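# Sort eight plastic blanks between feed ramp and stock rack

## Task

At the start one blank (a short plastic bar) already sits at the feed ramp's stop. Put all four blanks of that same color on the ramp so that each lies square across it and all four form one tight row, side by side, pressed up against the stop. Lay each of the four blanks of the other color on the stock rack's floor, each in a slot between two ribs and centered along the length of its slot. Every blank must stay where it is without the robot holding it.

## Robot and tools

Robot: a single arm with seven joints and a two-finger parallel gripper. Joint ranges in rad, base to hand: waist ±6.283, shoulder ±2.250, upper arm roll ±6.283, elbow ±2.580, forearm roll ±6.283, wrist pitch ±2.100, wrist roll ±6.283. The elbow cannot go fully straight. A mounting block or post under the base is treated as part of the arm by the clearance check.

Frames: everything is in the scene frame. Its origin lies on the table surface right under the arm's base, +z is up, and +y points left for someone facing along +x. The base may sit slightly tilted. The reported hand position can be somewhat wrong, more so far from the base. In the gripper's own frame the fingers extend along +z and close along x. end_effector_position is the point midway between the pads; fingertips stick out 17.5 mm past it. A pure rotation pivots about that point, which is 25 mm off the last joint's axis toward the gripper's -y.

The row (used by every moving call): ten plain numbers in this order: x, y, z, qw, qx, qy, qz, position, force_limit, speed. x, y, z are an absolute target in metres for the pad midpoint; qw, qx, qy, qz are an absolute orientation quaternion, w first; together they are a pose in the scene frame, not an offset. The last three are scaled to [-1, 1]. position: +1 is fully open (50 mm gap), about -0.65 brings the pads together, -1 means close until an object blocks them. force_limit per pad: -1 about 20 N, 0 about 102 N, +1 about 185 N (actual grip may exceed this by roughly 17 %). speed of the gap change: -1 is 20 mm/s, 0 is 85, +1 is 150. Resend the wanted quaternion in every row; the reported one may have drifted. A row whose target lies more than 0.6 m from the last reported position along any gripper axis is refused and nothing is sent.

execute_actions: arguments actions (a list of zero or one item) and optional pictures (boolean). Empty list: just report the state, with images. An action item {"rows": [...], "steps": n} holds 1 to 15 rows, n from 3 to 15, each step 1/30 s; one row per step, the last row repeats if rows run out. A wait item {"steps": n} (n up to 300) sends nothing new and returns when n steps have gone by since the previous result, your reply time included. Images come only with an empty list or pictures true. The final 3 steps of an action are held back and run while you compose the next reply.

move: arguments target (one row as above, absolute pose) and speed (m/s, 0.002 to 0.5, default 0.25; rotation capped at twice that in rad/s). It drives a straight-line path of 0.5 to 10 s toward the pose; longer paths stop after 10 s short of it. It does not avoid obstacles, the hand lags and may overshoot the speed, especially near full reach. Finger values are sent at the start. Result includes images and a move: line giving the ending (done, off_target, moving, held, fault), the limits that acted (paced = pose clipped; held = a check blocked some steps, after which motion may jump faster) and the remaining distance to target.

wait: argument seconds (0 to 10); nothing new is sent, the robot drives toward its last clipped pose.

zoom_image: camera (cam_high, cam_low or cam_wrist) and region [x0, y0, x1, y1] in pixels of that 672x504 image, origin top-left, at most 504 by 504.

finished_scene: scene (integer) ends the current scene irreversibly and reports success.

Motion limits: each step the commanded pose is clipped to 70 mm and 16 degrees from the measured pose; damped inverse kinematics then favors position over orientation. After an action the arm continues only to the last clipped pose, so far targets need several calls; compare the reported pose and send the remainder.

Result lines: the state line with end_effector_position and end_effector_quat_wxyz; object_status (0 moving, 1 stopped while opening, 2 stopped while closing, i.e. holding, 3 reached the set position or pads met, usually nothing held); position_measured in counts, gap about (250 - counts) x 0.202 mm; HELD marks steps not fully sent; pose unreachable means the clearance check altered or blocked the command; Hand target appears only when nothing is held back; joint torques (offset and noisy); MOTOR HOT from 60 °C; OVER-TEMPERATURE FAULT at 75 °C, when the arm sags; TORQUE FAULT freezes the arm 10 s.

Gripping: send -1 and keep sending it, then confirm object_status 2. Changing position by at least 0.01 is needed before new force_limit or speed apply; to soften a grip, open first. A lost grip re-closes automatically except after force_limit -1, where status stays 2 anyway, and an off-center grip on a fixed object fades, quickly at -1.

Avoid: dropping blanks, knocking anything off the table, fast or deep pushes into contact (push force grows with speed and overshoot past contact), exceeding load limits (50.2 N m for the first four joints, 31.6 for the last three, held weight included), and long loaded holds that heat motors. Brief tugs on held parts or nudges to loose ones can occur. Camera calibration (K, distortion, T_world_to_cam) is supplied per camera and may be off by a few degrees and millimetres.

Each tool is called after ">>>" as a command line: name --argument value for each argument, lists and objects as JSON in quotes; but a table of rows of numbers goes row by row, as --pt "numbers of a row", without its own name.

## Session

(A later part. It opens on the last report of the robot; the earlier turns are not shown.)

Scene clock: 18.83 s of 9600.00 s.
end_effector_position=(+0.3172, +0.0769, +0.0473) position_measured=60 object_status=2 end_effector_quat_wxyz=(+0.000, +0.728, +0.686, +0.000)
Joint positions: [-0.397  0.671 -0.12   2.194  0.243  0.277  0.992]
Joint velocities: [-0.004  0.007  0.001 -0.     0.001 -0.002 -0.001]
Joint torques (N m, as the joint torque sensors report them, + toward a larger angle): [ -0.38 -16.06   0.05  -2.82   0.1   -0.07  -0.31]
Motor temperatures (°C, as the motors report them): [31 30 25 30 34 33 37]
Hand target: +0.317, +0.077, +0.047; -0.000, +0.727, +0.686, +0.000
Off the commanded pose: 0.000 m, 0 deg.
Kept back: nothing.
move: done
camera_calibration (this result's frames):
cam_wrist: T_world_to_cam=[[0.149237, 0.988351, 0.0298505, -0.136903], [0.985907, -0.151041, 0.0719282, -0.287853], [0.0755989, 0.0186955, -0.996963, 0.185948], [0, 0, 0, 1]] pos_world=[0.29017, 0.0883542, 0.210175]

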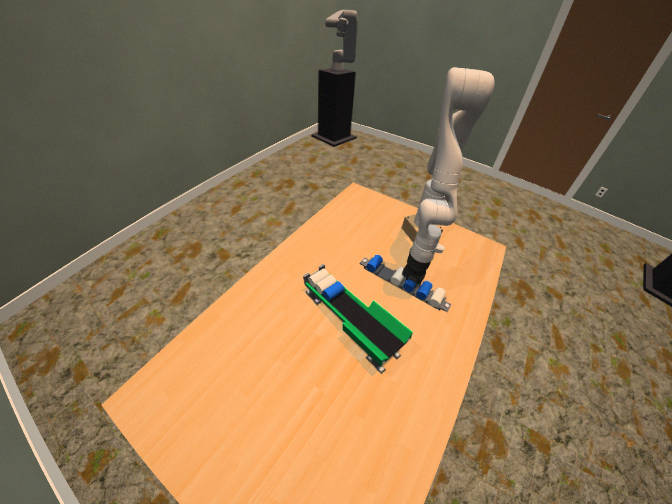

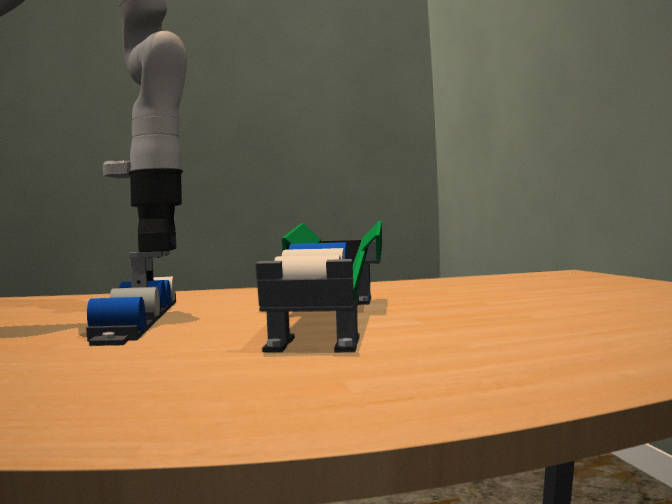

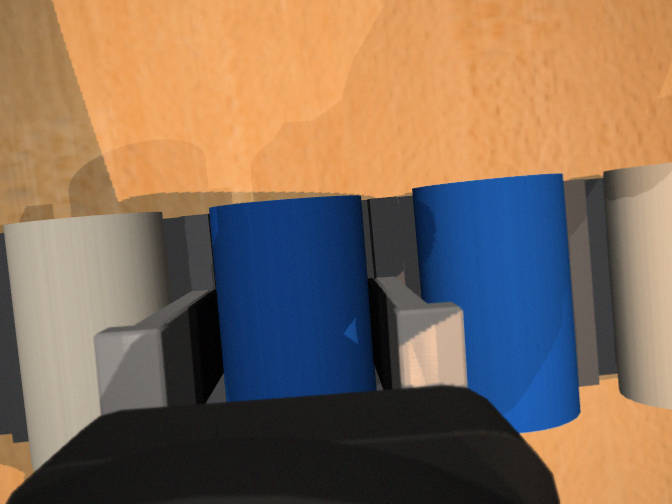

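>>> move --target '[0.3163, 0.0769, 0.0432, 0, 0.7275, 0.6861, 0, -1, -0.3, -1]' --speed 0.015

Scene clock: 19.77 s of 9600.00 s.
end_effector_position=(+0.3164, +0.0769, +0.0433) position_measured=60 object_status=2 end_effector_quat_wxyz=(+0.000, +0.728, +0.686, +0.000)
Joint positions: [-0.402  0.682 -0.113  2.197  0.246  0.263  0.989]
Joint velocities: [-0.001  0.     0.     0.001  0.002 -0.001 -0.   ]
Joint torques (N m, as the joint torque sensors report them, + toward a larger angle): [ -0.57 -15.77   0.1   -2.58   0.14  -0.1    0.16]
Motor temperatures (°C, as the motors report them): [31 30 25 30 34 33 37]
Hand target: +0.316, +0.077, +0.043; -0.000, +0.727, +0.686, +0.000
Off the commanded pose: 0.000 m, 0 deg.
Kept back: nothing.
move: done
camera_calibration (this result's frames):
cam_wrist: T_world_to_cam=[[0.149185, 0.988371, 0.0294193, -0.136596], [0.985942, -0.150951, 0.0716413, -0.286786], [0.0752491, 0.0183179, -0.996997, 0.182116], [0, 0, 0, 1]] pos_world=[0.289429, 0.0883808, 0.206134]

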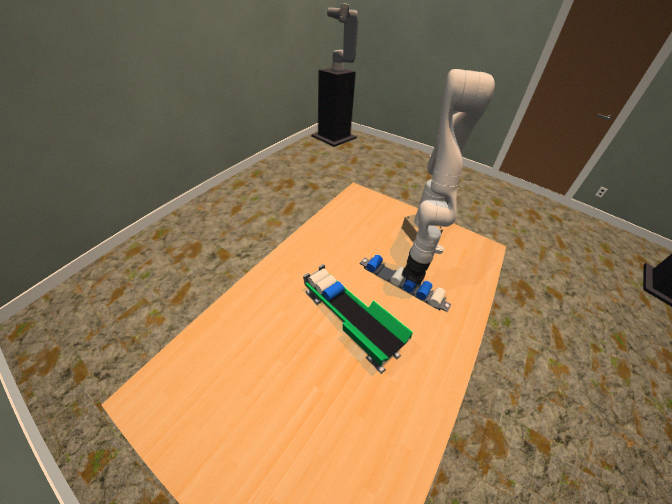

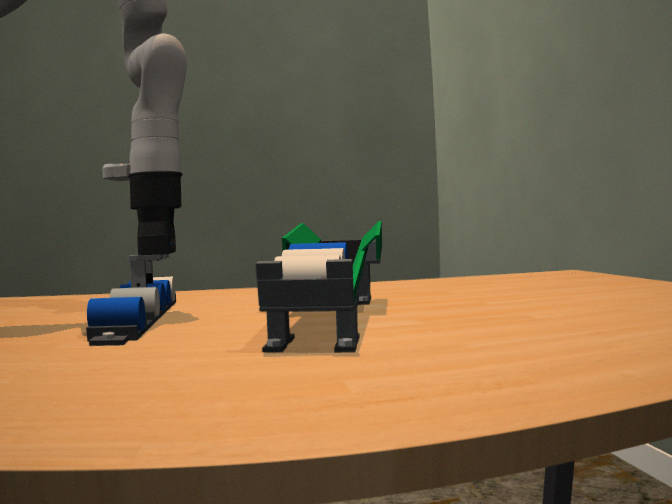

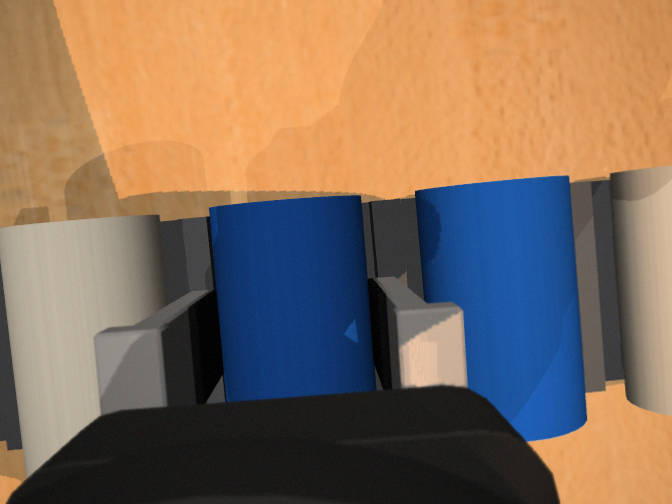

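>>> execute_actions --actions '[{"rows": [[0.3163,0.0769,0.0429,0,0.7275,0.6861,0,-1,-0.3,-1],[0.3163,0.0769,0.0426,0,0.7275,0.6861,0,-1,-0.3,-1],[0.3163,0.0769,0.0423,0,0.7275,0.6861,0,-1,-0.3,-1],[0.3163,0.0769,0.0422,0,0.7275,0.6861,0,-1,-0.3,-1],[0.3163,0.0769,0.0422,0,0.7275,0.6861,0,-1,-0.3,-1],[0.3163,0.0769,0.0422,0,0.7275,0.6861,0,-1,-0.3,-1],[0.3163,0.0769,0.0422,0,0.7275,0.6861,0,-1,-0.3,-1],[0.3163,0.0769,0.0422,0,0.7275,0.6861,0,0.85,-0.3,-0.6]], "steps": 15}]'

Scene clock: 20.30 s of 9600.00 s.
end_effector_position=(+0.3165, +0.0769, +0.0425) position_measured=27 object_status=0 end_effector_quat_wxyz=(+0.000, +0.728, +0.686, +0.000)
Joint positions: [-0.404  0.684 -0.112  2.198  0.246  0.26   0.988]
Joint velocities: [-0.     0.009  0.001 -0.001  0.001 -0.003 -0.   ]
Joint torques (N m, as the joint torque sensors report them, + toward a larger angle): [ -0.04 -15.79  -0.31  -2.7    0.29   0.12   0.03]
Motor temperatures (°C, as the motors report them): [31 30 25 30 34 33 37]
Steps of this call (steps 1 to 4: nothing new was sent; steps 5 to 16: the first 12 steps of this action). Readings (end_effector_position | what the end effector reports):
5: (+0.3164, +0.0769, +0.0432) | position_measured=60 object_status=2
6: (+0.3164, +0.0769, +0.0431) | position_measured=60 object_status=2
8: (+0.3164, +0.0769, +0.0431) | position_measured=60 object_status=2
12: (+0.3164, +0.0769, +0.0431) | position_measured=55 object_status=0
16: the state above

>>> move --target '[0.318, 0.075, 0.11, 0, 0.7275, 0.6861, 0, 0.85, -0.3, -0.6]' --speed 0.25

>>> move --target '[0.5549, -0.1039, 0.1266, 0.128, 0.7873, 0.5773, -0.1745, 0.85, -0.3, -0.6]' --speed 0.35

Scene clock: 21.53 s of 9600.00 s.
end_effector_position=(+0.3178, +0.0749, +0.1097) position_measured=25 object_status=3 end_effector_quat_wxyz=(+0.000, +0.728, +0.686, -0.000)
Joint positions: [-0.332  0.507 -0.194  2.159  0.187  0.481  1.049]
Joint velocities: [ 0.003 -0.005  0.     0.001 -0.003  0.001  0.001]
Joint torques (N m, as the joint torque sensors report them, + toward a larger angle): [ -0.64 -14.2   -0.38  -4.61  -0.02  -0.05  -0.18]
Motor temperatures (°C, as the motors report them): [31 30 25 30 34 33 37]
Hand target: +0.318, +0.075, +0.110; +0.000, +0.728, +0.686, -0.000
Off your previous action's commanded pose: 0.000 m, 0 deg at its last step (step 3 of this call).
Off the commanded pose: 0.000 m, 0 deg.
Kept back: nothing.
move: done
camera_calibration (this result's frames):
cam_wrist: T_world_to_cam=[[0.149214, 0.988388, 0.0286988, -0.136747], [0.98597, -0.15092, 0.0713211, -0.293205], [0.0748242, 0.0176541, -0.99704, 0.24844], [0, 0, 0, 1]] pos_world=[0.290906, 0.0865227, 0.272541]

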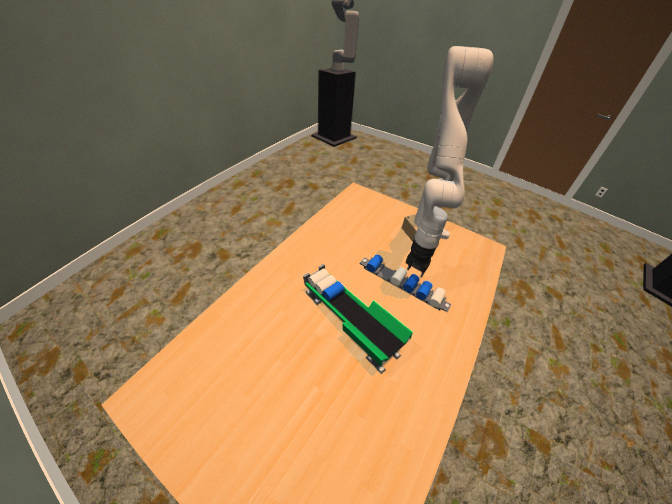

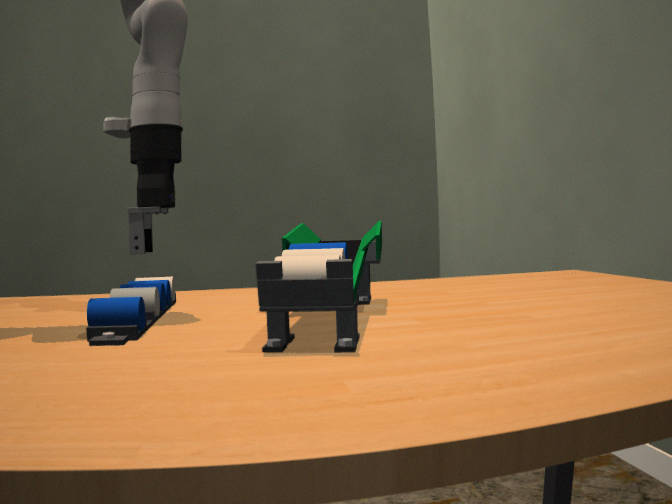

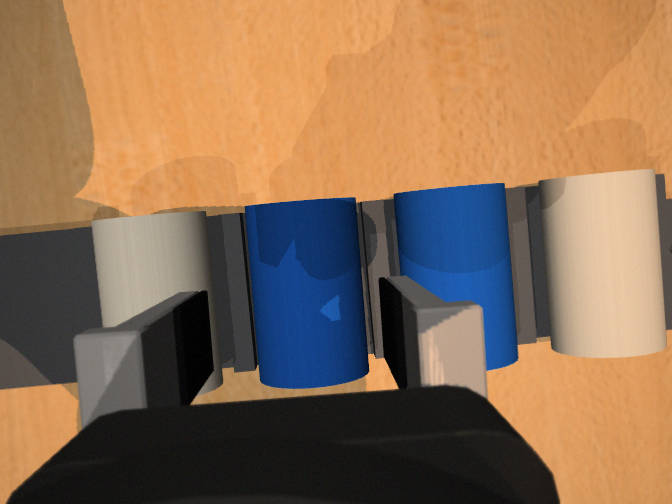

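Scene clock: 23.10 s of 9600.00 s.
end_effector_position=(+0.5554, -0.1036, +0.1286) position_measured=25 object_status=3 end_effector_quat_wxyz=(+0.128, +0.788, +0.577, -0.175)
Joint positions: [-0.319  0.973  0.096  1.132  0.341  1.212  1.061]
Joint velocities: [ 0.002  0.015  0.001 -0.01  -0.001  0.007  0.002]
Joint torques (N m, as the joint torque sensors report them, + toward a larger angle): [ -0.02 -24.91   2.46  -8.36   1.26   0.57   0.44]
Motor temperatures (°C, as the motors report them): [31 30 25 30 34 33 37]
Hand target: +0.555, -0.104, +0.128; +0.128, +0.788, +0.577, -0.176
Off the commanded pose: 0.002 m, 0 deg.
Kept back: nothing.
move: done; limits=paced
camera_calibration (this result's frames):
cam_wrist: T_world_to_cam=[[0.362637, 0.844023, -0.39512, -0.0753217], [0.930534, -0.351143, 0.103952, -0.549883], [-0.0510055, -0.405369, -0.912729, 0.267883], [0, 0, 0, 1]] pos_world=[0.552662, -0.0209224, 0.271905]

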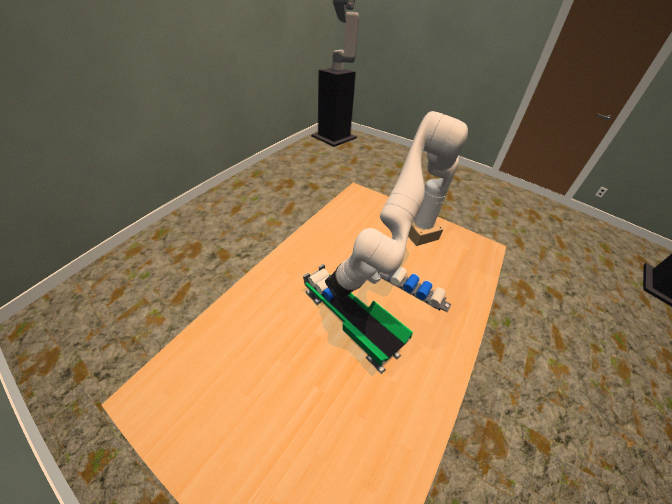

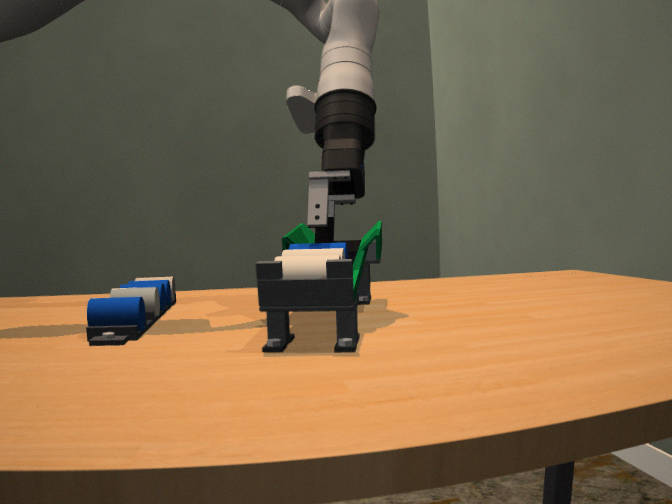

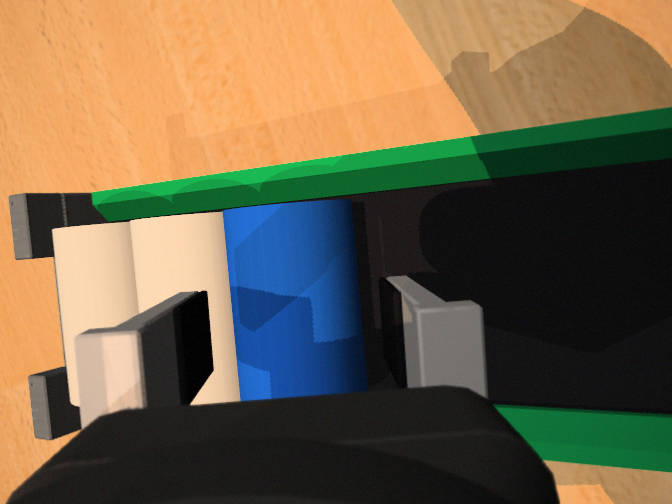

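>>> move --target '[0.5512, -0.1169, 0.0990, 0.128, 0.7873, 0.5773, -0.1745, 0.81, -0.3, -1]' --speed 0.05

Scene clock: 24.27 s of 9600.00 s.
end_effector_position=(+0.5514, -0.1167, +0.0993) position_measured=31 object_status=3 end_effector_quat_wxyz=(+0.128, +0.787, +0.578, -0.174)
Joint positions: [-0.3    1.005  0.099  1.17   0.35   1.138  1.053]
Joint velocities: [ 0.    -0.    -0.     0.001 -0.001 -0.    -0.   ]
Joint torques (N m, as the joint torque sensors report them, + toward a larger angle): [  0.01 -24.68   2.31  -7.49   1.17   0.78   0.14]
Motor temperatures (°C, as the motors report them): [31 30 25 30 34 33 37]
Hand target: +0.551, -0.117, +0.099; +0.128, +0.787, +0.577, -0.175
Off the commanded pose: 0.000 m, 0 deg.
Kept back: nothing.
move: done
camera_calibration (this result's frames):
cam_wrist: T_world_to_cam=[[0.361525, 0.845139, -0.393751, -0.0737912], [0.931051, -0.349632, 0.104406, -0.547946], [-0.0494305, -0.404348, -0.913268, 0.234967], [0, 0, 0, 1]] pos_world=[0.548457, -0.0342072, 0.242742]

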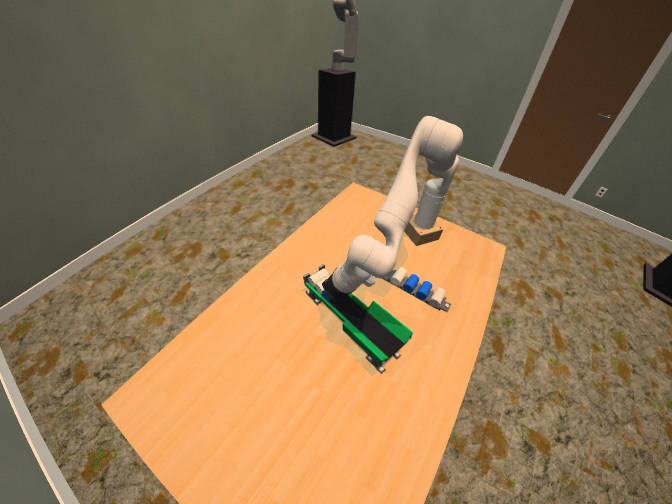

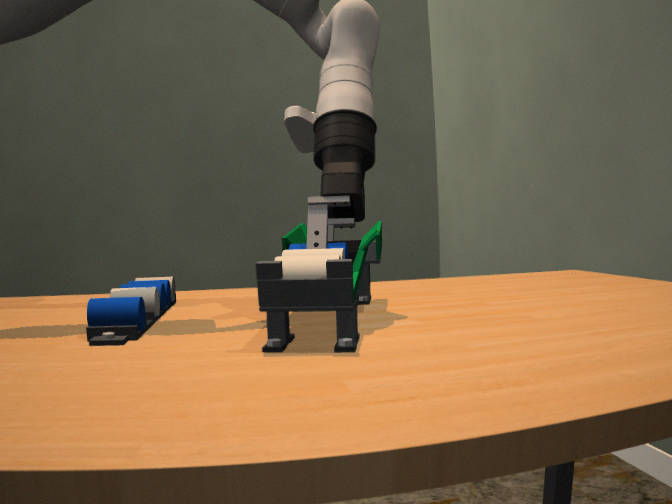

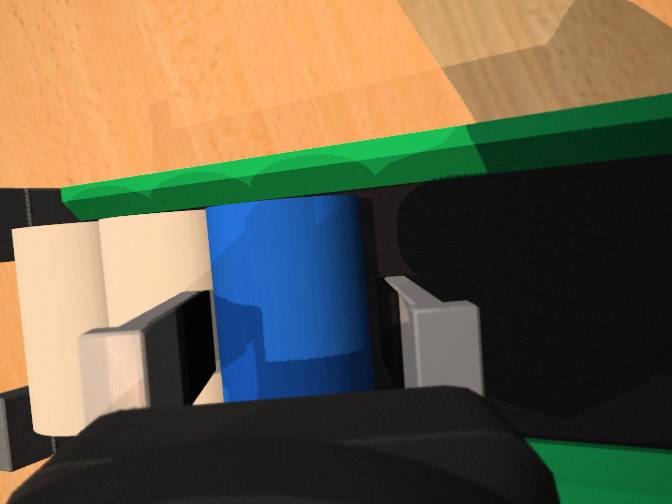

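Just touching. Close the grip.

>>> execute_actions --actions '[{"rows": [[0.5510,-0.1174,0.0989,0.128,0.7873,0.5773,-0.1745,-1,-0.3,-1],[0.5509,-0.1177,0.0988,0.128,0.7873,0.5773,-0.1745,-1,-0.3,-1],[0.5508,-0.1180,0.0988,0.128,0.7873,0.5773,-0.1745,-1,-0.3,-1]], "steps": 15}]'

>>> execute_actions --actions '[{"steps": 6}]'

Scene clock: 24.73 s of 9600.00 s.
end_effector_position=(+0.5513, -0.1175, +0.0993) position_measured=60 object_status=0 end_effector_quat_wxyz=(+0.128, +0.787, +0.578, -0.174)
Joint positions: [-0.299  1.003  0.099  1.172  0.35   1.135  1.054]
Joint velocities: [ 0.    -0.     0.     0.001 -0.001 -0.001  0.   ]
Joint torques (N m, as the joint torque sensors report them, + toward a larger angle): [  0.25 -24.17   2.52  -7.31   1.34   0.8    0.11]
Motor temperatures (°C, as the motors report them): [31 30 25 30 34 33 37]
Steps of this call (steps 1 to 2: nothing new was sent; steps 3 to 14: the first 12 steps of this action). Readings (end_effector_position | what the end effector reports):
3: (+0.5514, -0.1167, +0.0993) | position_measured=33 object_status=0
4: (+0.5514, -0.1169, +0.0993) | position_measured=37 object_status=0
6: (+0.5513, -0.1173, +0.0993) | position_measured=43 object_status=0
10: (+0.5513, -0.1175, +0.0993) | position_measured=56 object_status=0
14: the state above

Scene clock: 24.93 s of 9600.00 s.
end_effector_position=(+0.5513, -0.1175, +0.0993) position_measured=60 object_status=2 end_effector_quat_wxyz=(+0.128, +0.787, +0.578, -0.174)
Joint positions: [-0.299  1.003  0.099  1.172  0.35   1.135  1.054]
Joint velocities: [ 0.     0.     0.001  0.001  0.     0.001 -0.   ]
Joint torques (N m, as the joint torque sensors report them, + toward a larger angle): [  0.2  -24.61   2.5   -7.17   1.3    0.78   0.02]
Motor temperatures (°C, as the motors report them): [31 30 25 30 34 33 37]
Hand target: +0.551, -0.118, +0.099; +0.128, +0.787, +0.577, -0.175
Off the commanded pose: 0.001 m, 0 deg.
Kept back: nothing.
Steps of this call (steps 1 to 3: the last 3 steps of your previous action; steps 4 to 6: nothing new was sent). Readings (end_effector_position | what the end effector reports):
1: (+0.5513, -0.1175, +0.0993) | position_measured=60 object_status=0
2: (+0.5513, -0.1175, +0.0993) | position_measured=60 object_status=0
4: (+0.5513, -0.1175, +0.0993) | position_measured=60 object_status=2
6: the state above

>>> move --target '[0.554, -0.108, 0.15, 0.128, 0.7873, 0.5773, -0.1745, -1, -0.3, -1]' --speed 0.15

>>> move --target '[0.3100, -0.0323, 0.088, 0, 0.7275, 0.6861, 0, -1, -0.3, -1]' --speed 0.28

Scene clock: 25.97 s of 9600.00 s.
end_effector_position=(+0.5539, -0.1080, +0.1499) position_measured=60 object_status=2 end_effector_quat_wxyz=(+0.128, +0.787, +0.577, -0.175)
Joint positions: [-0.311  0.941  0.096  1.126  0.339  1.243  1.083]
Joint velocities: [-0.    -0.001 -0.    -0.    -0.     0.002  0.   ]
Joint torques (N m, as the joint torque sensors report them, + toward a larger angle): [ -0.23 -25.17   2.52  -8.25   1.41   0.85   0.18]
Motor temperatures (°C, as the motors report them): [31 30 25 30 34 33 37]
Hand target: +0.554, -0.108, +0.150; +0.128, +0.787, +0.577, -0.175
Off the commanded pose: 0.000 m, 0 deg.
Kept back: nothing.
move: done
camera_calibration (this result's frames):
cam_wrist: T_world_to_cam=[[0.3622, 0.844698, -0.394077, -0.0624161], [0.930755, -0.350468, 0.104244, -0.552369], [-0.0500568, -0.404547, -0.913146, 0.285108], [0, 0, 0, 1]] pos_world=[0.550999, -0.0255254, 0.29333]

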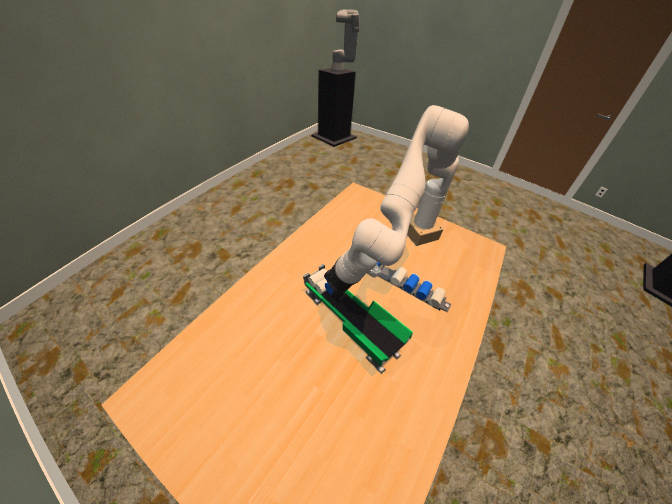

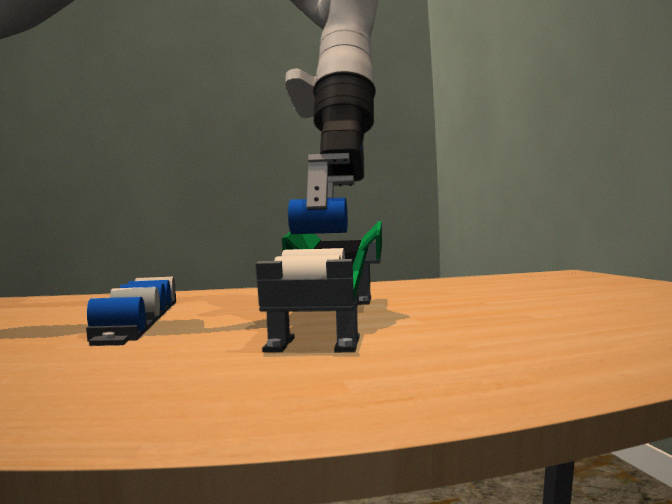

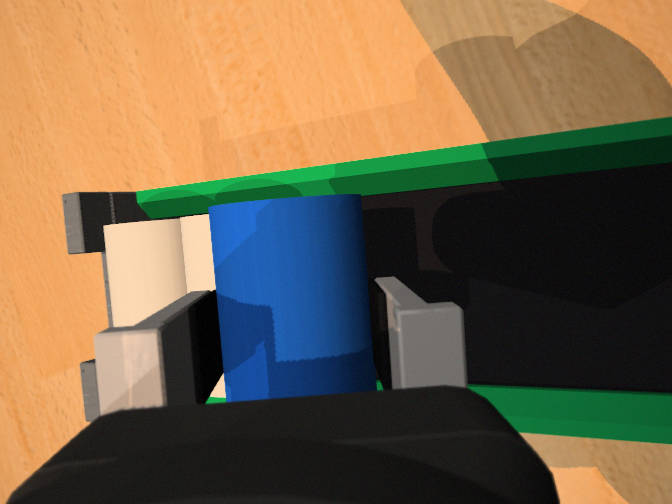

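Scene clock: 27.50 s of 9600.00 s.
end_effector_position=(+0.3095, -0.0317, +0.0867) position_measured=60 object_status=2 end_effector_quat_wxyz=(-0.000, +0.726, +0.687, +0.001)
Joint positions: [-0.033  0.554 -0.179  2.219  0.225  0.377  1.326]
Joint velocities: [ 0.017 -0.004  0.001  0.004 -0.004 -0.004  0.008]
Joint torques (N m, as the joint torque sensors report them, + toward a larger angle): [ -0.27 -14.83  -0.35  -3.31   0.39   0.12   0.02]
Motor temperatures (°C, as the motors report them): [31 30 25 30 34 33 37]
Hand target: +0.310, -0.032, +0.087; -0.000, +0.727, +0.687, +0.001
Off the commanded pose: 0.002 m, 0 deg.
Kept back: nothing.
move: done
camera_calibration (this result's frames):
cam_wrist: T_world_to_cam=[[0.145526, 0.988882, 0.030567, -0.0285033], [0.986467, -0.147391, 0.0718297, -0.299615], [0.0755364, 0.0197002, -0.996948, 0.227819], [0, 0, 0, 1]] pos_world=[0.282499, -0.0204622, 0.249517]

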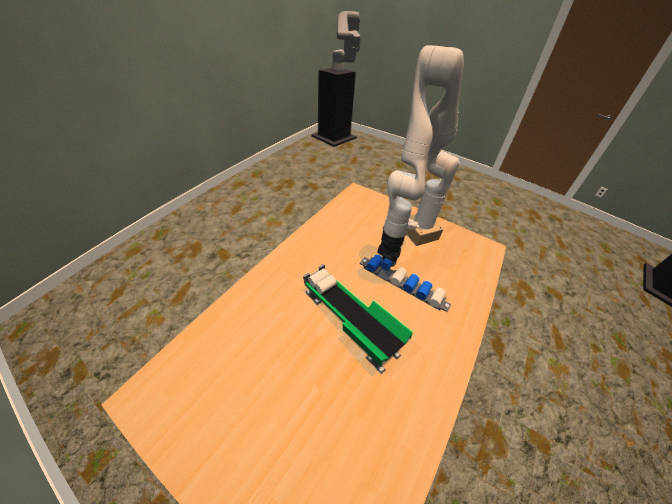

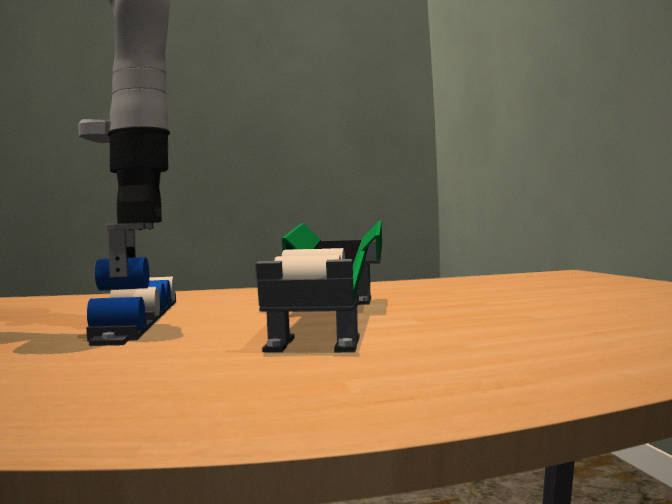

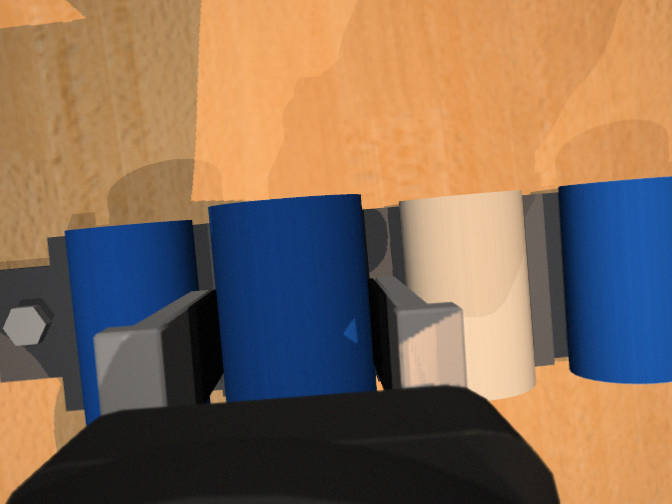

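>>> move --target '[0.3117, -0.0309, 0.0455, 0, 0.7275, 0.6861, 0, -1, -0.3, -1]' --speed 0.09

Scene clock: 28.57 s of 9600.00 s.
end_effector_position=(+0.3120, -0.0310, +0.0458) position_measured=60 object_status=2 end_effector_quat_wxyz=(+0.000, +0.728, +0.686, +0.000)
Joint positions: [-0.084  0.67  -0.118  2.23   0.26   0.245  1.288]
Joint velocities: [-0.005  0.007  0.001  0.     0.    -0.    -0.001]
Joint torques (N m, as the joint torque sensors report them, + toward a larger angle): [ -0.49 -15.96  -0.39  -2.47   0.11  -0.14   0.05]
Motor temperatures (°C, as the motors report them): [31 30 25 30 34 33 37]
Hand target: +0.312, -0.031, +0.046; -0.000, +0.727, +0.686, +0.000
Off the commanded pose: 0.000 m, 0 deg.
Kept back: nothing.
move: done
camera_calibration (this result's frames):
cam_wrist: T_world_to_cam=[[0.149263, 0.988351, 0.0297138, -0.0294578], [0.985894, -0.151059, 0.0720779, -0.298916], [0.0757268, 0.0185361, -0.996956, 0.186819], [0, 0, 0, 1]] pos_world=[0.284949, -0.0195021, 0.20867]

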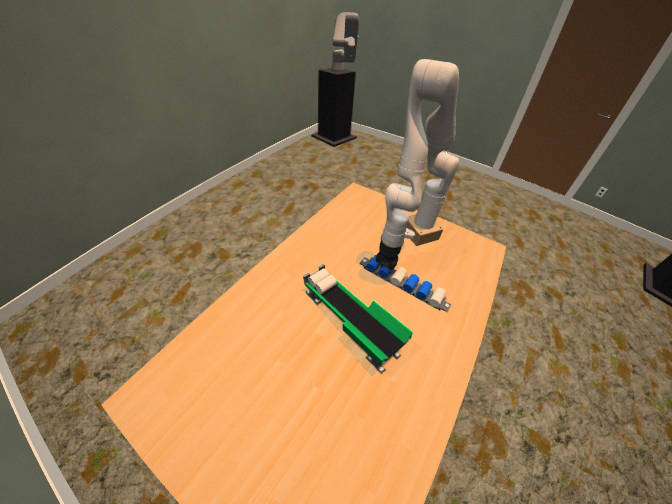

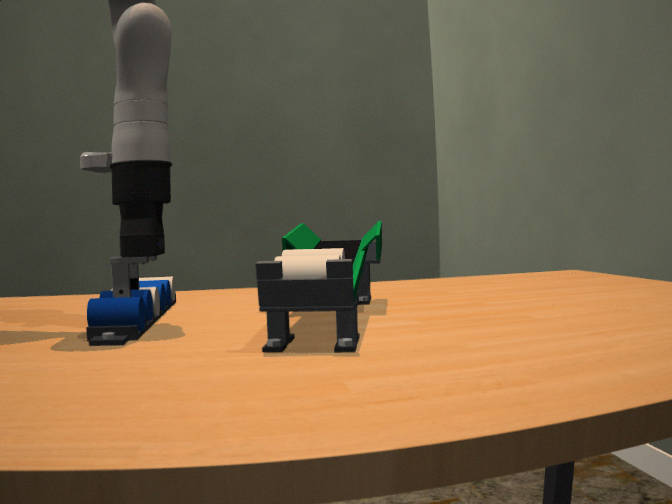

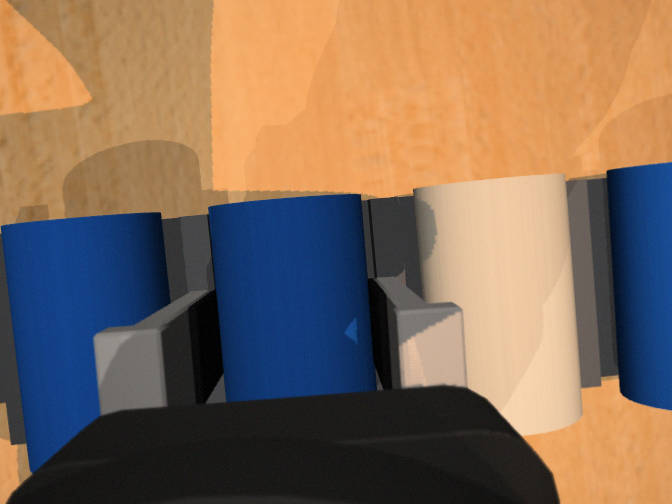

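Aligned. Set down and release.

>>> execute_actions --actions '[{"rows": [[0.3117,-0.0309,0.0450,0,0.7275,0.6861,0,-1,-0.3,-1],[0.3117,-0.0309,0.0444,0,0.7275,0.6861,0,-1,-0.3,-1],[0.3117,-0.0309,0.0438,0,0.7275,0.6861,0,-1,-0.3,-1],[0.3117,-0.0309,0.0433,0,0.7275,0.6861,0,-1,-0.3,-1],[0.3117,-0.0309,0.0428,0,0.7275,0.6861,0,-1,-0.3,-1],[0.3117,-0.0309,0.0424,0,0.7275,0.6861,0,-1,-0.3,-1],[0.3117,-0.0309,0.0422,0,0.7275,0.6861,0,-1,-0.3,-1],[0.3117,-0.0309,0.0422,0,0.7275,0.6861,0,-1,-0.3,-1],[0.3117,-0.0309,0.0422,0,0.7275,0.6861,0,-1,-0.3,-1],[0.3117,-0.0309,0.0422,0,0.7275,0.6861,0,-1,-0.3,-1],[0.3117,-0.0309,0.0422,0,0.7275,0.6861,0,0.88,-0.3,-0.6]], "steps": 15}]'

Scene clock: 29.17 s of 9600.00 s.
end_effector_position=(+0.3118, -0.0309, +0.0427) position_measured=47 object_status=0 end_effector_quat_wxyz=(+0.000, +0.728, +0.686, +0.000)
Joint positions: [-0.089  0.679 -0.113  2.232  0.262  0.234  1.285]
Joint velocities: [-0.001  0.013  0.005 -0.004  0.003 -0.016 -0.   ]
Joint torques (N m, as the joint torque sensors report them, + toward a larger angle): [ -0.51 -14.78   0.16  -2.8   -0.02   0.02  -0.23]
Motor temperatures (°C, as the motors report them): [31 31 25 30 34 33 37]
Steps of this call (steps 1 to 6: nothing new was sent; steps 7 to 18: the first 12 steps of this action). Readings (end_effector_position | what the end effector reports):
7: (+0.3118, -0.0308, +0.0455) | position_measured=60 object_status=2
8: (+0.3117, -0.0308, +0.0452) | position_measured=60 object_status=2
10: (+0.3116, -0.0308, +0.0443) | position_measured=60 object_status=2
14: (+0.3118, -0.0309, +0.0428) | position_measured=60 object_status=2
18: the state above

>>> execute_actions --actions '[{"rows": [[0.3117,-0.0309,0.0431,0,0.7275,0.6861,0,0.88,-0.3,-0.6],[0.3117,-0.0309,0.0446,0,0.7275,0.6861,0,0.88,-0.3,-0.6],[0.3117,-0.0309,0.0469,0,0.7275,0.6861,0,0.88,-0.3,-0.6],[0.3117,-0.0309,0.0498,0,0.7275,0.6861,0,0.88,-0.3,-0.6],[0.3117,-0.0309,0.0532,0,0.7275,0.6861,0,0.88,-0.3,-0.6],[0.3117,-0.0309,0.0569,0,0.7275,0.6861,0,0.88,-0.3,-0.6],[0.3117,-0.0309,0.0606,0,0.7275,0.6861,0,0.88,-0.3,-0.6],[0.3117,-0.0309,0.0643,0,0.7275,0.6861,0,0.88,-0.3,-0.6],[0.3117,-0.0309,0.0677,0,0.7275,0.6861,0,0.88,-0.3,-0.6],[0.3117,-0.0309,0.0706,0,0.7275,0.6861,0,0.88,-0.3,-0.6],[0.3117,-0.0304,0.0729,0,0.7275,0.6861,0,0.88,-0.3,-0.6],[0.3118,-0.0291,0.0744,0,0.7275,0.6861,0,0.88,-0.3,-0.6],[0.3119,-0.0269,0.075,0,0.7275,0.6861,0,0.88,-0.3,-0.6],[0.3120,-0.0241,0.075,0,0.7275,0.6861,0,0.88,-0.3,-0.6],[0.3121,-0.0207,0.075,0,0.7275,0.6861,0,0.88,-0.3,-0.6]], "steps": 15}]'

>>> execute_actions --actions '[{"rows": [[0.3123,-0.0169,0.075,0,0.7275,0.6861,0,0.88,-0.3,-0.6],[0.3124,-0.0128,0.075,0,0.7275,0.6861,0,0.88,-0.3,-0.6],[0.3126,-0.0084,0.075,0,0.7275,0.6861,0,0.88,-0.3,-0.6],[0.3128,-0.0040,0.075,0,0.7275,0.6861,0,0.88,-0.3,-0.6],[0.3130,0.0005,0.075,0,0.7275,0.6861,0,0.88,-0.3,-0.6],[0.3132,0.0049,0.075,0,0.7275,0.6861,0,0.88,-0.3,-0.6],[0.3133,0.0090,0.075,0,0.7275,0.6861,0,0.88,-0.3,-0.6],[0.3135,0.0128,0.075,0,0.7275,0.6861,0,0.88,-0.3,-0.6],[0.3136,0.0162,0.075,0,0.7275,0.6861,0,0.88,-0.3,-0.6],[0.3137,0.0190,0.075,0,0.7275,0.6861,0,0.88,-0.3,-0.6],[0.3138,0.0212,0.075,0,0.7275,0.6861,0,0.88,-0.3,-0.6],[0.3139,0.0225,0.0746,0,0.7275,0.6861,0,0.88,-0.3,-0.6],[0.3139,0.0230,0.0734,0,0.7275,0.6861,0,0.88,-0.3,-0.6],[0.3139,0.0230,0.0716,0,0.7275,0.6861,0,0.88,-0.3,-0.6],[0.3139,0.0230,0.0692,0,0.7275,0.6861,0,0.88,-0.3,-0.6]], "steps": 15}]'

>>> execute_actions --actions '[{"rows": [[0.3139,0.0230,0.0664,0,0.7275,0.6861,0,0.88,-0.3,-0.6],[0.3139,0.0230,0.0633,0,0.7275,0.6861,0,0.88,-0.3,-0.6],[0.3139,0.0230,0.0599,0,0.7275,0.6861,0,0.88,-0.3,-0.6],[0.3139,0.0230,0.0565,0,0.7275,0.6861,0,0.88,-0.3,-0.6],[0.3139,0.0230,0.0531,0,0.7275,0.6861,0,0.88,-0.3,-0.6],[0.3139,0.0230,0.0497,0,0.7275,0.6861,0,0.88,-0.3,-0.6],[0.3139,0.0230,0.0466,0,0.7275,0.6861,0,0.88,-0.3,-0.6],[0.3139,0.0230,0.0438,0,0.7275,0.6861,0,0.88,-0.3,-0.6],[0.3139,0.0230,0.0414,0,0.7275,0.6861,0,0.88,-0.3,-0.6],[0.3139,0.0230,0.0396,0,0.7275,0.6861,0,0.88,-0.3,-0.6],[0.3139,0.0230,0.0384,0,0.7275,0.6861,0,0.88,-0.3,-0.6],[0.3139,0.0230,0.038,0,0.7275,0.6861,0,0.88,-0.3,-0.6]], "steps": 15}]' --pictures true

Scene clock: 31.00 s of 9600.00 s.
end_effector_position=(+0.3117, -0.0309, +0.0669) position_measured=21 object_status=3 end_effector_quat_wxyz=(+0.001, +0.728, +0.686, +0.000)
Joint positions: [-0.063  0.61  -0.147  2.224  0.244  0.313  1.3  ]
Joint velocities: [ 0.057 -0.232 -0.122 -0.037 -0.079  0.296  0.049]
Joint torques (N m, as the joint torque sensors report them, + toward a larger angle): [ -0.44 -14.22  -1.01  -2.77   0.05   0.25   0.07]
Motor temperatures (°C, as the motors report them): [31 31 25 30 34 33 37]
Off your previous action's commanded pose: 0.000 m, 0 deg at its last step (step 3 of this call).
Steps of this call (steps 1 to 3: the last 3 steps of your previous action; steps 4 to 43: nothing new was sent; steps 44 to 55: the first 12 steps of this action). Readings (end_effector_position | what the end effector reports):
44: (+0.3118, -0.0309, +0.0424) | position_measured=21 object_status=3
45: (+0.3118, -0.0310, +0.0429) | position_measured=21 object_status=3
47: (+0.3120, -0.0312, +0.0451) | position_measured=21 object_status=3
51: (+0.3122, -0.0313, +0.0546) | position_measured=21 object_status=3
55: the state above

Scene clock: 31.50 s of 9600.00 s.
end_effector_position=(+0.3134, +0.0145, +0.0749) position_measured=21 object_status=3 end_effector_quat_wxyz=(-0.001, +0.727, +0.686, +0.001)
Joint positions: [-0.195  0.586 -0.147  2.219  0.208  0.339  1.204]
Joint velocities: [-0.305  0.     0.041 -0.02  -0.054  0.006 -0.236]
Joint torques (N m, as the joint torque sensors report them, + toward a larger angle): [ -0.03 -15.04  -0.1   -3.35   0.05   0.16   0.  ]
Motor temperatures (°C, as the motors report them): [31 31 25 30 34 33 37]
Off your previous action's commanded pose: 0.006 m, 0 deg at its last step (step 3 of this call).
Steps of this call (steps 1 to 3: the last 3 steps of your previous action; steps 4 to 15: the first 12 steps of this action). Readings (end_effector_position | what the end effector reports):
4: (+0.3114, -0.0241, +0.0731) | position_measured=21 object_status=3
5: (+0.3115, -0.0215, +0.0736) | position_measured=21 object_status=3
7: (+0.3119, -0.0153, +0.0742) | position_measured=21 object_status=3
11: (+0.3126, -0.0003, +0.0747) | position_measured=21 object_status=3
15: the state above

Scene clock: 32.00 s of 9600.00 s.
end_effector_position=(+0.3140, +0.0229, +0.0425) position_measured=21 object_status=3 end_effector_quat_wxyz=(-0.000, +0.728, +0.686, +0.000)
Joint positions: [-0.257  0.678 -0.1    2.229  0.229  0.234  1.158]
Joint velocities: [-0.062  0.163  0.084  0.013  0.037 -0.202 -0.037]
Joint torques (N m, as the joint torque sensors report them, + toward a larger angle): [ -0.13 -16.6   -0.16  -2.05   0.2   -0.18  -0.02]
Motor temperatures (°C, as the motors report them): [31 31 25 30 34 33 37]
Off your previous action's commanded pose: 0.005 m, 0 deg at its last step (step 3 of this call).
Steps of this call (steps 1 to 3: the last 3 steps of your previous action; steps 4 to 15: the first 12 steps of this action). Readings (end_effector_position | what the end effector reports):
4: (+0.3136, +0.0215, +0.0714) | position_measured=21 object_status=3
5: (+0.3135, +0.0219, +0.0695) | position_measured=21 object_status=3
7: (+0.3135, +0.0223, +0.0648) | position_measured=21 object_status=3
11: (+0.3135, +0.0229, +0.0531) | position_measured=21 object_status=3
15: the state above
camera_calibration (this result's frames):
cam_wrist: T_world_to_cam=[[0.149256, 0.988345, 0.0299363, -0.0828935], [0.985948, -0.151055, 0.0713384, -0.292496], [0.075029, 0.0188679, -0.997003, 0.18256], [0, 0, 0, 1]] pos_world=[0.287061, 0.0343, 0.205361]

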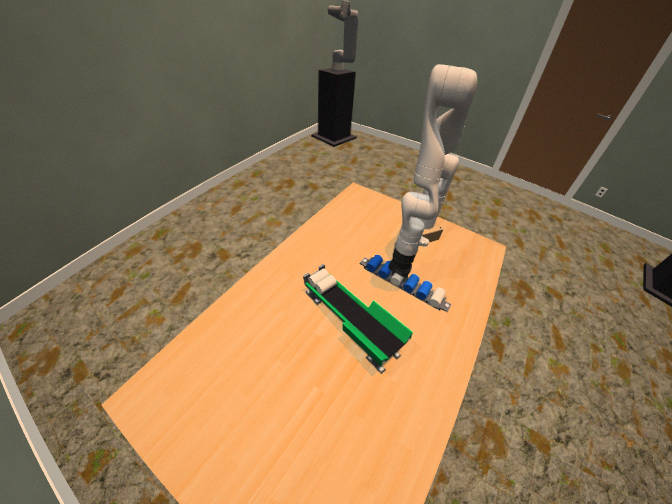

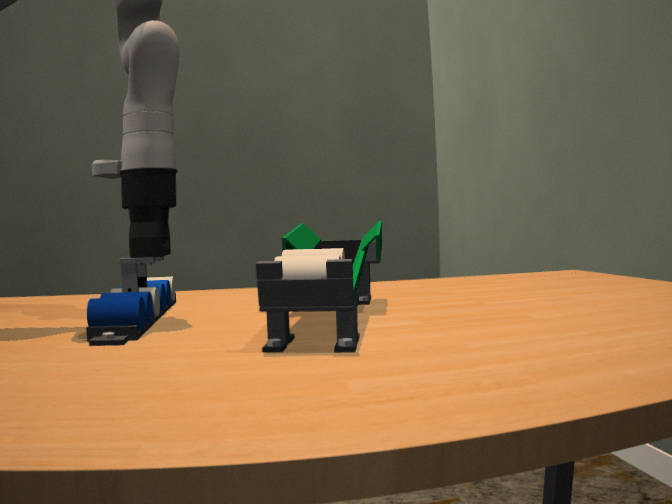

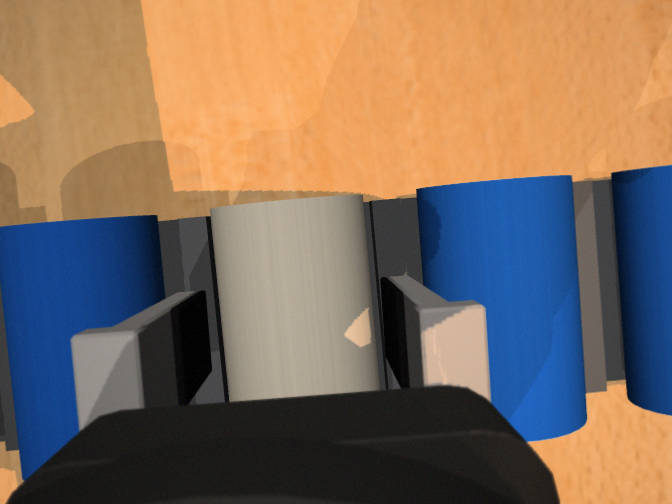

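>>> execute_actions --actions '[{"rows": [[0.3139,0.0233,0.038,0,0.7275,0.6861,0,0.88,-0.3,-0.6],[0.3139,0.0233,0.038,0,0.7275,0.6861,0,-1,-0.3,-0.7]], "steps": 15}]'

>>> move --target '[0.316, 0.022, 0.10, 0, 0.7275, 0.6861, 0, -1, -0.3, -0.7]' --speed 0.2

Scene clock: 32.53 s of 9600.00 s.
end_effector_position=(+0.3140, +0.0233, +0.0382) position_measured=59 object_status=0 end_effector_quat_wxyz=(+0.000, +0.728, +0.686, +0.000)
Joint positions: [-0.264  0.691 -0.093  2.23   0.231  0.22   1.155]
Joint velocities: [-0.001  0.     0.    -0.     0.    -0.    -0.   ]
Joint torques (N m, as the joint torque sensors report them, + toward a larger angle): [ -0.51 -15.11   0.12  -2.12   0.11  -0.04  -0.01]
Motor temperatures (°C, as the motors report them): [31 31 25 30 34 33 37]
Off your previous action's commanded pose: 0.002 m, 0 deg at its last step (step 3 of this call).
Steps of this call (steps 1 to 3: the last 3 steps of your previous action; step 4: nothing new was sent; steps 5 to 16: the first 12 steps of this action). Readings (end_effector_position | what the end effector reports):
5: (+0.3145, +0.0229, +0.0388) | position_measured=21 object_status=3
6: (+0.3144, +0.0230, +0.0386) | position_measured=25 object_status=0
8: (+0.3142, +0.0232, +0.0383) | position_measured=38 object_status=0
12: (+0.3140, +0.0232, +0.0382) | position_measured=59 object_status=0
16: the state above

Scene clock: 33.67 s of 9600.00 s.
end_effector_position=(+0.3158, +0.0219, +0.0997) position_measured=59 object_status=2 end_effector_quat_wxyz=(+0.000, +0.728, +0.686, -0.000)
Joint positions: [-0.199  0.522 -0.17   2.195  0.183  0.429  1.203]
Joint velocities: [ 0.003 -0.005  0.    -0.    -0.001  0.     0.001]
Joint torques (N m, as the joint torque sensors report them, + toward a larger angle): [ -0.83 -14.69  -0.67  -4.2    0.43   0.05   0.25]
Motor temperatures (°C, as the motors report them): [31 31 25 30 34 33 37]
Hand target: +0.316, +0.022, +0.100; +0.000, +0.728, +0.686, -0.000
Off your previous action's commanded pose: 0.000 m, 0 deg at its last step (step 3 of this call).
Off the commanded pose: 0.000 m, 0 deg.
Kept back: nothing.
move: done
camera_calibration (this result's frames):
cam_wrist: T_world_to_cam=[[0.149188, 0.988391, 0.0287528, -0.0837973], [0.985978, -0.150897, 0.0712517, -0.298513], [0.0747633, 0.0177197, -0.997044, 0.239591], [0, 0, 0, 1]] pos_world=[0.288916, 0.0335342, 0.262561]

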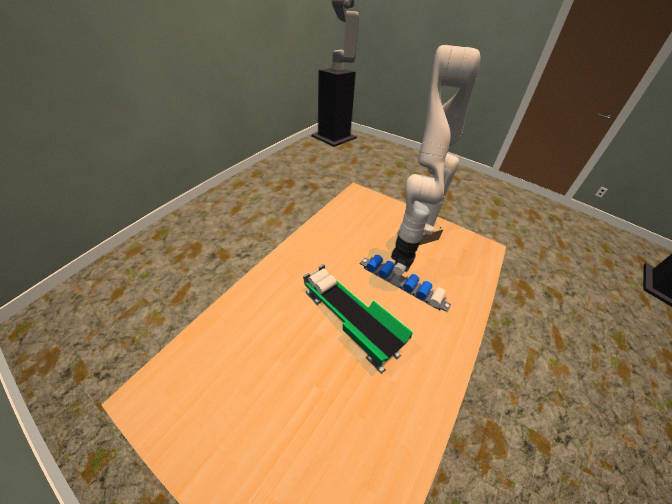

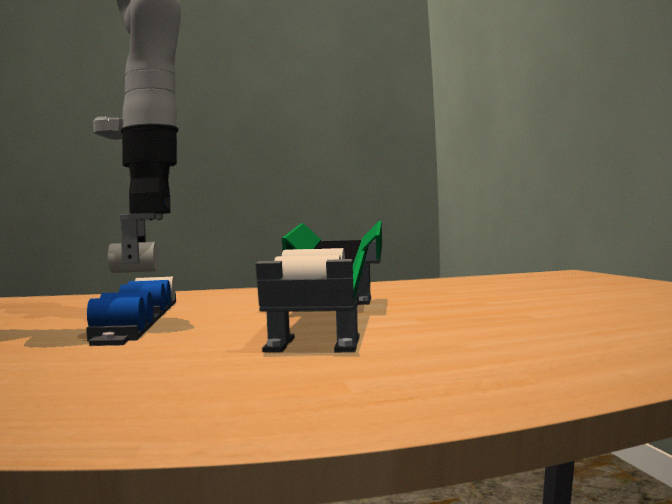

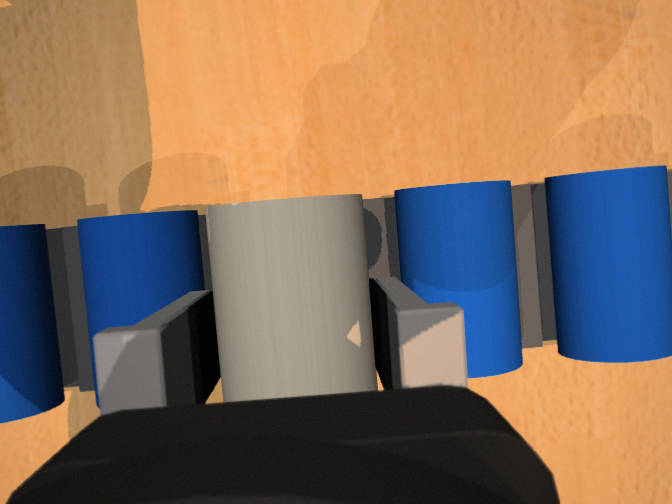

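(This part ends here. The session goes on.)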